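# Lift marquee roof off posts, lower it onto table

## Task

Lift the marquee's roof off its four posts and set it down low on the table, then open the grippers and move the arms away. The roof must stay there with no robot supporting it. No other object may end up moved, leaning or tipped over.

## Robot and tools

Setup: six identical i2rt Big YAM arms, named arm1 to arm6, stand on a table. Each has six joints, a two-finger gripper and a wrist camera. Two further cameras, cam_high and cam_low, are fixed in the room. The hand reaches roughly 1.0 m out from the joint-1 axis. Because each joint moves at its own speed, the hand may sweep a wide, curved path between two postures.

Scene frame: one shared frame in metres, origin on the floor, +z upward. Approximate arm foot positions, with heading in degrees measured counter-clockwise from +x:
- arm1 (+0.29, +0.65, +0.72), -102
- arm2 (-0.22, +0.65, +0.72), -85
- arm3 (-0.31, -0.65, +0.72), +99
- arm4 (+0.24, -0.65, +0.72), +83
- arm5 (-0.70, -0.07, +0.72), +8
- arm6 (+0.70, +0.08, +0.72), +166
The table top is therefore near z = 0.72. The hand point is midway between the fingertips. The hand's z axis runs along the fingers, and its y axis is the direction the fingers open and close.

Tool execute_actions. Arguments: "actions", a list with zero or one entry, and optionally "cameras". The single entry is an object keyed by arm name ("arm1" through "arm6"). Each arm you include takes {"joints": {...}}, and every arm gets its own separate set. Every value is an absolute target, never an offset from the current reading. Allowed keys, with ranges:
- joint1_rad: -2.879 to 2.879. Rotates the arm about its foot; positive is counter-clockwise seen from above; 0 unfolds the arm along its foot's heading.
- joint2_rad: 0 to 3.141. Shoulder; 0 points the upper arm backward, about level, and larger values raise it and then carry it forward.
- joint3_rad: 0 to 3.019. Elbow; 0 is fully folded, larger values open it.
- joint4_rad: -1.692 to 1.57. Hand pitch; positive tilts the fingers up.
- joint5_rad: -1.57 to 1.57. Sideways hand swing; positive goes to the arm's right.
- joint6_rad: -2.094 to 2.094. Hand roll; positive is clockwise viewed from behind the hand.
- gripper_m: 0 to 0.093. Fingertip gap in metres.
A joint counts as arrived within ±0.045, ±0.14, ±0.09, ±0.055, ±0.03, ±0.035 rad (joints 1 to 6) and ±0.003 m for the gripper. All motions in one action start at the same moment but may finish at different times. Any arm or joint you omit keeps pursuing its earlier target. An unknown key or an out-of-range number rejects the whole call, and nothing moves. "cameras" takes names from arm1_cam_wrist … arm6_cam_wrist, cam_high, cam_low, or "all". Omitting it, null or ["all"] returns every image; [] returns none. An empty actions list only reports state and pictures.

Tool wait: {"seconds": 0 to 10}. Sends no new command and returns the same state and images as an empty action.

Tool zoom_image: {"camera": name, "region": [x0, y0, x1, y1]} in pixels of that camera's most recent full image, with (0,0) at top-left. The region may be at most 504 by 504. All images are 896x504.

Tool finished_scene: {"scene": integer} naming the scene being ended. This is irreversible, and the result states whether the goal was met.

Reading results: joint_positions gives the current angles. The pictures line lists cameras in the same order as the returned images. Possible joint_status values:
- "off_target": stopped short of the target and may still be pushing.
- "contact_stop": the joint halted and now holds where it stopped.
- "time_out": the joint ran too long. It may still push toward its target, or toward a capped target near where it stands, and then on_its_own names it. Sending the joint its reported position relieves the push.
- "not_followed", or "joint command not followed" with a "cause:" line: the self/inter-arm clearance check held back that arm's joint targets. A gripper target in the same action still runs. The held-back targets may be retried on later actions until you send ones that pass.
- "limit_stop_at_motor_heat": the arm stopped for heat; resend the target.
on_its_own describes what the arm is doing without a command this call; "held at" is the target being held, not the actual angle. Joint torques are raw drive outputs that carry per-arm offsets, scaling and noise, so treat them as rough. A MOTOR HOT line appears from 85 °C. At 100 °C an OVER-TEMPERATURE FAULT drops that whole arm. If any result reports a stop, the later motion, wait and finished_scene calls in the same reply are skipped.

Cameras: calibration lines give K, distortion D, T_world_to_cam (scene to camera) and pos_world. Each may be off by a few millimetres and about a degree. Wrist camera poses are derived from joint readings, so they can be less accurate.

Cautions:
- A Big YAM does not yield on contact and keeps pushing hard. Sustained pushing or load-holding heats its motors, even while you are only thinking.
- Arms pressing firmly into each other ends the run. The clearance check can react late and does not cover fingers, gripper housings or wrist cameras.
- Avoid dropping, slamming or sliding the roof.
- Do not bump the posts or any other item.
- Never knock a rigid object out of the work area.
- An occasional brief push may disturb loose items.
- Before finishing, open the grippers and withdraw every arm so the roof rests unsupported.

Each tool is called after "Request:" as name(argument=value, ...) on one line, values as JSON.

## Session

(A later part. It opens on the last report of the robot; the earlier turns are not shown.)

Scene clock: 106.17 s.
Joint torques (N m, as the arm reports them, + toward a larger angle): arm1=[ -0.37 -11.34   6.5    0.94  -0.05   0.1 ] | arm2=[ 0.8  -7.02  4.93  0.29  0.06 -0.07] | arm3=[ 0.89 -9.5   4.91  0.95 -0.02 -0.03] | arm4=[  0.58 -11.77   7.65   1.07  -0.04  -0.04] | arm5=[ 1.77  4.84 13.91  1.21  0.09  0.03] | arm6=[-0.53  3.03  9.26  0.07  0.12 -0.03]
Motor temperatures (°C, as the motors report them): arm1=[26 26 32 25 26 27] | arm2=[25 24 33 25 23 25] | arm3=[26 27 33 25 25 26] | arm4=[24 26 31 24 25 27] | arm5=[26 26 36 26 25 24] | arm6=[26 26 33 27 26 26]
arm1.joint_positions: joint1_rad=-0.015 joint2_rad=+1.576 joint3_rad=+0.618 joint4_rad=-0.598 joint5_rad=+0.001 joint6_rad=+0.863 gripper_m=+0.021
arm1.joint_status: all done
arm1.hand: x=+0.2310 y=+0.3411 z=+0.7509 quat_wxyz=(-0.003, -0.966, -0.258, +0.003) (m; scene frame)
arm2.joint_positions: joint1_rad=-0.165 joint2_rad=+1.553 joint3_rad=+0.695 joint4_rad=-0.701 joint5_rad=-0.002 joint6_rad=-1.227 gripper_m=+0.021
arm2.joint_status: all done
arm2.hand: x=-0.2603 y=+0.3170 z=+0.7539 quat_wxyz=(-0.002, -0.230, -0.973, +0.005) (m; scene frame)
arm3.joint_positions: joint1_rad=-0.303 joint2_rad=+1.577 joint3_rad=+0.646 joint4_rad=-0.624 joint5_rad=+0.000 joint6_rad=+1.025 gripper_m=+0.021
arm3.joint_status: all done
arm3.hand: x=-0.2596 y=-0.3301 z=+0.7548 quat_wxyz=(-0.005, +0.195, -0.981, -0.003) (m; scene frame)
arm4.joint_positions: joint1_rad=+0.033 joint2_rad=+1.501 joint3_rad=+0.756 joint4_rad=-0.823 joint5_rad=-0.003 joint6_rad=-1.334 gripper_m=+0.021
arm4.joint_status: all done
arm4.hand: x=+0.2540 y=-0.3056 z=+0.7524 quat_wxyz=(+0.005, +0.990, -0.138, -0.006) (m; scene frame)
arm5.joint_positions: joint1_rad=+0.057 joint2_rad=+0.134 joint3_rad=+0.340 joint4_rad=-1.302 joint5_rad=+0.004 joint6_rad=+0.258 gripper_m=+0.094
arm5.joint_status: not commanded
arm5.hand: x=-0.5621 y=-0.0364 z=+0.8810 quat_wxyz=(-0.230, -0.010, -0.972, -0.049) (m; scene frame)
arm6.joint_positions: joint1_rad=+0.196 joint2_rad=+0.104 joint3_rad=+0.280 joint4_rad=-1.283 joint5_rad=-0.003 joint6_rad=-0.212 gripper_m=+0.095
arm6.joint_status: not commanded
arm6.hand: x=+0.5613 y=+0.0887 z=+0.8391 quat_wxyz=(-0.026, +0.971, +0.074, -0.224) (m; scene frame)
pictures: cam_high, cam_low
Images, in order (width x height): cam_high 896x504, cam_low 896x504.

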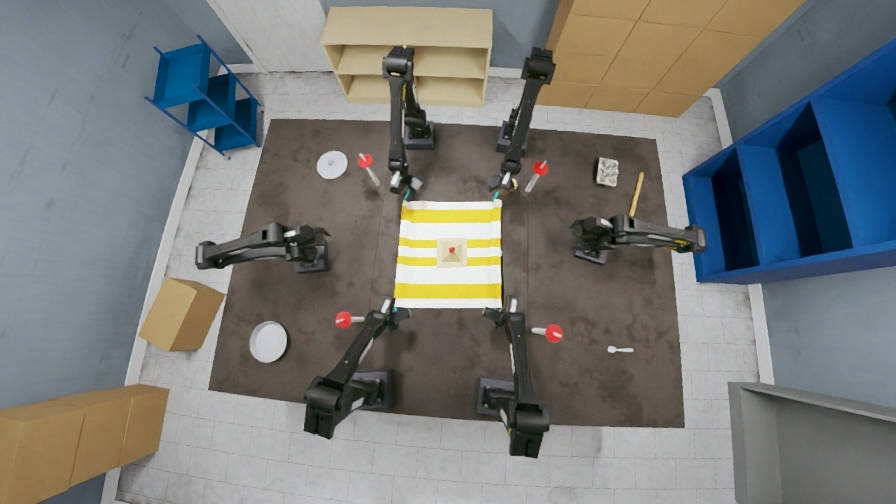

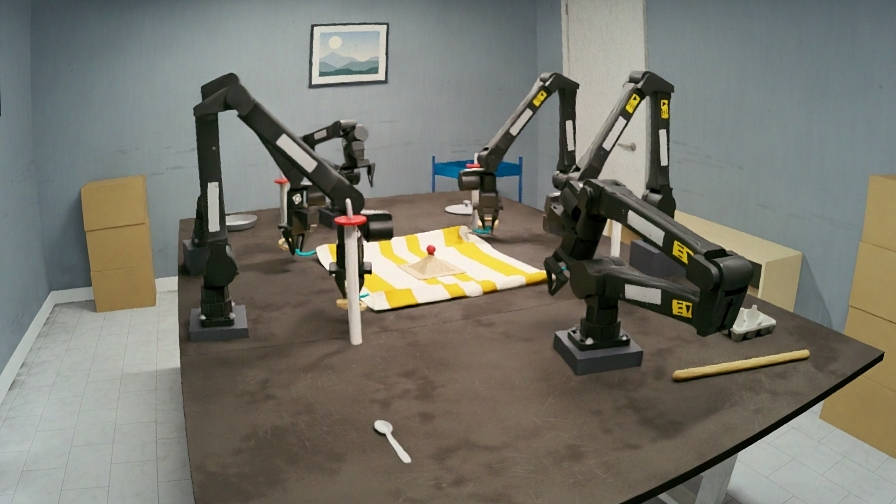

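Request:
execute_actions(actions=[{"arm1":{"joints":{"joint2_rad":1.645,"joint4_rad":-0.515}},"arm2":{"joints":{"joint2_rad":1.62,"joint4_rad":-0.61}},"arm3":{"joints":{"joint2_rad":1.655,"joint4_rad":-0.525}},"arm4":{"joints":{"joint2_rad":1.56,"joint4_rad":-0.74}}}], cameras=[])

Request:
execute_actions(actions=[{"arm1":{"joints":{"gripper_m":0.06}},"arm2":{"joints":{"gripper_m":0.06}},"arm3":{"joints":{"gripper_m":0.06}},"arm4":{"joints":{"gripper_m":0.06}}}], cameras=["cam_low"])

Request:
execute_actions(actions=[{"arm1":{"joints":{"joint2_rad":0.7,"joint3_rad":0.8,"joint4_rad":-1.4}},"arm2":{"joints":{"joint2_rad":0.7,"joint3_rad":0.8,"joint4_rad":-1.4}},"arm3":{"joints":{"joint2_rad":0.7,"joint3_rad":0.8,"joint4_rad":-1.4}},"arm4":{"joints":{"joint2_rad":0.7,"joint3_rad":0.8,"joint4_rad":-1.4}}}], cameras=["cam_high","cam_low"])

Scene clock: 116.10 s.
Joint torques (N m, as the arm reports them, + toward a larger angle): arm1=[ -0.33 -10.52   6.01   0.97  -0.05   0.09] | arm2=[ 0.76 -6.02  4.51  0.39  0.05 -0.06] | arm3=[ 1.33 -8.11  4.5   1.08  0.   -0.03] | arm4=[  0.53 -10.3    7.41   1.16  -0.04  -0.04] | arm5=[ 1.72  4.88 13.9   1.21  0.09  0.03] | arm6=[ 0.17  3.18  9.27 -0.05  0.17 -0.03]
Motor temperatures (°C, as the motors report them): arm1=[26 26 31 25 26 27] | arm2=[25 24 32 25 23 25] | arm3=[26 28 32 25 25 26] | arm4=[24 26 30 24 25 27] | arm5=[26 26 36 26 25 24] | arm6=[26 26 33 27 26 26]
arm1.joint_positions: joint1_rad=-0.015 joint2_rad=+1.637 joint3_rad=+0.618 joint4_rad=-0.523 joint5_rad=+0.001 joint6_rad=+0.863 gripper_m=+0.021
arm1.joint_status: all done
arm1.hand: x=+0.2297 y=+0.3345 z=+0.7332 quat_wxyz=(-0.009, -0.966, -0.258, +0.006) (m; scene frame)
arm2.joint_positions: joint1_rad=-0.165 joint2_rad=+1.615 joint3_rad=+0.695 joint4_rad=-0.623 joint5_rad=-0.002 joint6_rad=-1.227 gripper_m=+0.021
arm2.joint_status: all done
arm2.hand: x=-0.2614 y=+0.3076 z=+0.7348 quat_wxyz=(-0.003, -0.230, -0.973, +0.014) (m; scene frame)
arm3.joint_positions: joint1_rad=-0.303 joint2_rad=+1.638 joint3_rad=+0.647 joint4_rad=-0.540 joint5_rad=+0.000 joint6_rad=+1.025 gripper_m=+0.021
arm3.joint_status: all done
arm3.hand: x=-0.2580 y=-0.3206 z=+0.7365 quat_wxyz=(-0.009, +0.195, -0.981, -0.013) (m; scene frame)
arm4.joint_positions: joint1_rad=+0.033 joint2_rad=+1.548 joint3_rad=+0.756 joint4_rad=-0.755 joint5_rad=-0.003 joint6_rad=-1.334 gripper_m=+0.021
arm4.joint_status: all done
arm4.hand: x=+0.2543 y=-0.2951 z=+0.7369 quat_wxyz=(-0.006, +0.990, -0.138, -0.007) (m; scene frame)
arm5.joint_positions: joint1_rad=+0.057 joint2_rad=+0.134 joint3_rad=+0.340 joint4_rad=-1.302 joint5_rad=+0.004 joint6_rad=+0.258 gripper_m=+0.094
arm5.joint_status: not commanded
arm5.hand: x=-0.5621 y=-0.0364 z=+0.8810 quat_wxyz=(-0.230, -0.010, -0.972, -0.049) (m; scene frame)
arm6.joint_positions: joint1_rad=+0.196 joint2_rad=+0.104 joint3_rad=+0.280 joint4_rad=-1.283 joint5_rad=-0.003 joint6_rad=-0.212 gripper_m=+0.095
arm6.joint_status: not commanded
arm6.hand: x=+0.5613 y=+0.0887 z=+0.8391 quat_wxyz=(-0.026, +0.971, +0.074, -0.224) (m; scene frame)
pictures: none
No camera images: the call's "cameras" was empty. Leave "cameras" out to get every camera's image.

Scene clock: 116.70 s.
Joint torques (N m, as the arm reports them, + toward a larger angle): arm1=[ -0.38 -10.76   6.03   0.97  -0.05   0.09] | arm2=[ 0.71 -6.04  4.53  0.18  0.01 -0.07] | arm3=[ 1.44 -7.98  4.54  1.07 -0.06 -0.04] | arm4=[  0.54 -10.27   7.41   1.14  -0.03  -0.04] | arm5=[ 1.75  4.9  13.89  1.22  0.09  0.03] | arm6=[-0.16  3.25  9.16  0.03  0.17 -0.01]
Motor temperatures (°C, as the motors report them): arm1=[26 26 31 25 26 27] | arm2=[25 24 32 25 23 25] | arm3=[26 28 32 25 25 26] | arm4=[24 26 30 24 25 27] | arm5=[26 26 36 26 25 24] | arm6=[26 26 33 27 26 26]
arm1.joint_positions: joint1_rad=-0.015 joint2_rad=+1.637 joint3_rad=+0.618 joint4_rad=-0.523 joint5_rad=+0.001 joint6_rad=+0.863 gripper_m=+0.060
arm1.joint_status: all done
arm1.hand: x=+0.2297 y=+0.3345 z=+0.7332 quat_wxyz=(-0.009, -0.966, -0.258, +0.006) (m; scene frame)
arm2.joint_positions: joint1_rad=-0.165 joint2_rad=+1.615 joint3_rad=+0.695 joint4_rad=-0.617 joint5_rad=-0.001 joint6_rad=-1.227 gripper_m=+0.060
arm2.joint_status: all done
arm2.hand: x=-0.2617 y=+0.3061 z=+0.7350 quat_wxyz=(-0.003, -0.230, -0.973, +0.017) (m; scene frame)
arm3.joint_positions: joint1_rad=-0.303 joint2_rad=+1.638 joint3_rad=+0.647 joint4_rad=-0.540 joint5_rad=+0.001 joint6_rad=+1.025 gripper_m=+0.060
arm3.joint_status: all done
arm3.hand: x=-0.2579 y=-0.3207 z=+0.7365 quat_wxyz=(-0.009, +0.195, -0.981, -0.013) (m; scene frame)
arm4.joint_positions: joint1_rad=+0.033 joint2_rad=+1.548 joint3_rad=+0.756 joint4_rad=-0.755 joint5_rad=-0.003 joint6_rad=-1.334 gripper_m=+0.060
arm4.joint_status: all done
arm4.hand: x=+0.2543 y=-0.2951 z=+0.7369 quat_wxyz=(-0.006, +0.990, -0.138, -0.007) (m; scene frame)
arm5.joint_positions: joint1_rad=+0.057 joint2_rad=+0.134 joint3_rad=+0.340 joint4_rad=-1.302 joint5_rad=+0.004 joint6_rad=+0.258 gripper_m=+0.094
arm5.joint_status: not commanded
arm5.hand: x=-0.5621 y=-0.0364 z=+0.8810 quat_wxyz=(-0.230, -0.010, -0.972, -0.049) (m; scene frame)
arm6.joint_positions: joint1_rad=+0.196 joint2_rad=+0.104 joint3_rad=+0.280 joint4_rad=-1.283 joint5_rad=-0.003 joint6_rad=-0.212 gripper_m=+0.095
arm6.joint_status: not commanded
arm6.hand: x=+0.5613 y=+0.0887 z=+0.8391 quat_wxyz=(-0.026, +0.971, +0.074, -0.224) (m; scene frame)
pictures: cam_low
Images, in order (width x height): cam_low 896x504.

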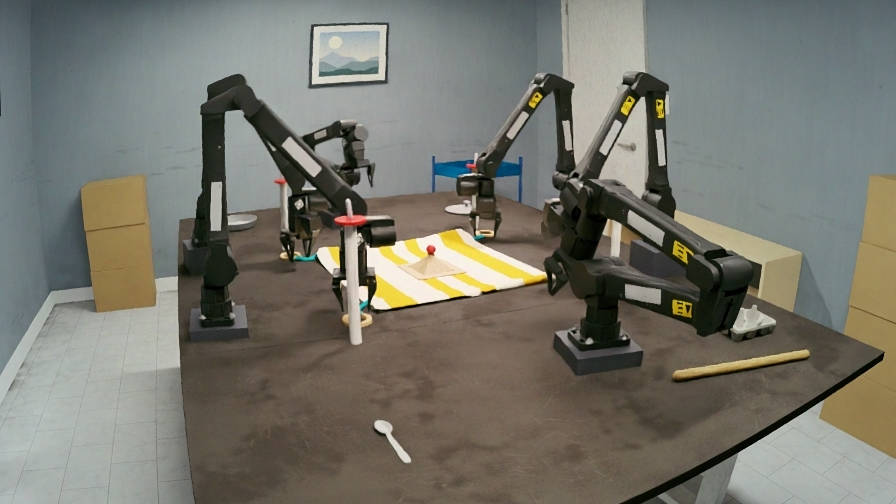

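Scene clock: 118.17 s.
Joint torques (N m, as the arm reports them, + toward a larger angle): arm1=[-0.33 -2.51 12.16  0.73 -0.05  0.07] | arm2=[ 0.75  1.94 10.11 -0.12  0.01 -0.05] | arm3=[ 1.35 -0.93 10.08  0.07 -0.07 -0.05] | arm4=[ 0.44 -0.12 13.61  0.49 -0.04 -0.01] | arm5=[ 1.69  4.81 13.9   1.19  0.09  0.03] | arm6=[-0.05  2.91  9.42  0.05  0.13 -0.01]
Motor temperatures (°C, as the motors report them): arm1=[26 26 31 25 26 27] | arm2=[25 24 32 25 23 25] | arm3=[26 28 32 25 25 26] | arm4=[24 26 30 24 25 27] | arm5=[26 26 36 26 25 24] | arm6=[26 26 33 27 26 26]
arm1.joint_positions: joint1_rad=-0.015 joint2_rad=+0.697 joint3_rad=+0.787 joint4_rad=-1.392 joint5_rad=+0.001 joint6_rad=+0.863 gripper_m=+0.060
arm1.joint_status: all done
arm1.hand: x=+0.2488 y=+0.4320 z=+1.0238 quat_wxyz=(-0.117, -0.958, -0.256, +0.058) (m; scene frame)
arm2.joint_positions: joint1_rad=-0.165 joint2_rad=+0.696 joint3_rad=+0.763 joint4_rad=-1.390 joint5_rad=-0.001 joint6_rad=-1.227 gripper_m=+0.060
arm2.joint_status: all done
arm2.hand: x=-0.2463 y=+0.4355 z=+0.9910 quat_wxyz=(-0.014, -0.228, -0.966, +0.122) (m; scene frame)
arm3.joint_positions: joint1_rad=-0.303 joint2_rad=+0.703 joint3_rad=+0.774 joint4_rad=-1.386 joint5_rad=+0.001 joint6_rad=+1.025 gripper_m=+0.060
arm3.joint_status: all done
arm3.hand: x=-0.2771 y=-0.4308 z=+1.0152 quat_wxyz=(-0.046, +0.194, -0.973, -0.115) (m; scene frame)
arm4.joint_positions: joint1_rad=+0.033 joint2_rad=+0.697 joint3_rad=+0.767 joint4_rad=-1.386 joint5_rad=-0.003 joint6_rad=-1.334 gripper_m=+0.060
arm4.joint_status: all done
arm4.hand: x=+0.2509 y=-0.4299 z=+0.9598 quat_wxyz=(-0.121, +0.983, -0.138, -0.018) (m; scene frame)
arm5.joint_positions: joint1_rad=+0.057 joint2_rad=+0.134 joint3_rad=+0.340 joint4_rad=-1.302 joint5_rad=+0.004 joint6_rad=+0.258 gripper_m=+0.094
arm5.joint_status: not commanded
arm5.hand: x=-0.5621 y=-0.0364 z=+0.8810 quat_wxyz=(-0.230, -0.010, -0.972, -0.049) (m; scene frame)
arm6.joint_positions: joint1_rad=+0.196 joint2_rad=+0.104 joint3_rad=+0.280 joint4_rad=-1.283 joint5_rad=-0.003 joint6_rad=-0.212 gripper_m=+0.095
arm6.joint_status: not commanded
arm6.hand: x=+0.5613 y=+0.0887 z=+0.8391 quat_wxyz=(-0.026, +0.971, +0.074, -0.224) (m; scene frame)
pictures: cam_high, cam_low
Images, in order (width x height): cam_high 896x504, cam_low 896x504.

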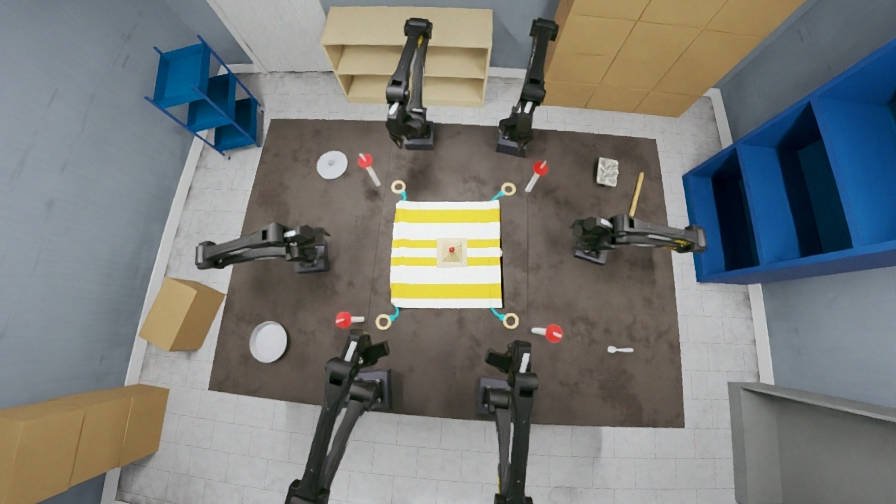

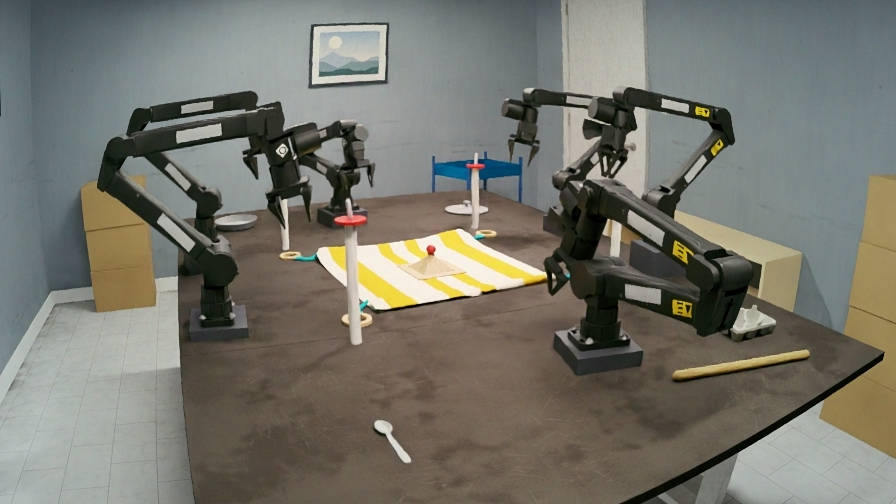

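Request:
finished_scene(scene=1)

The scene is finished: the task was done.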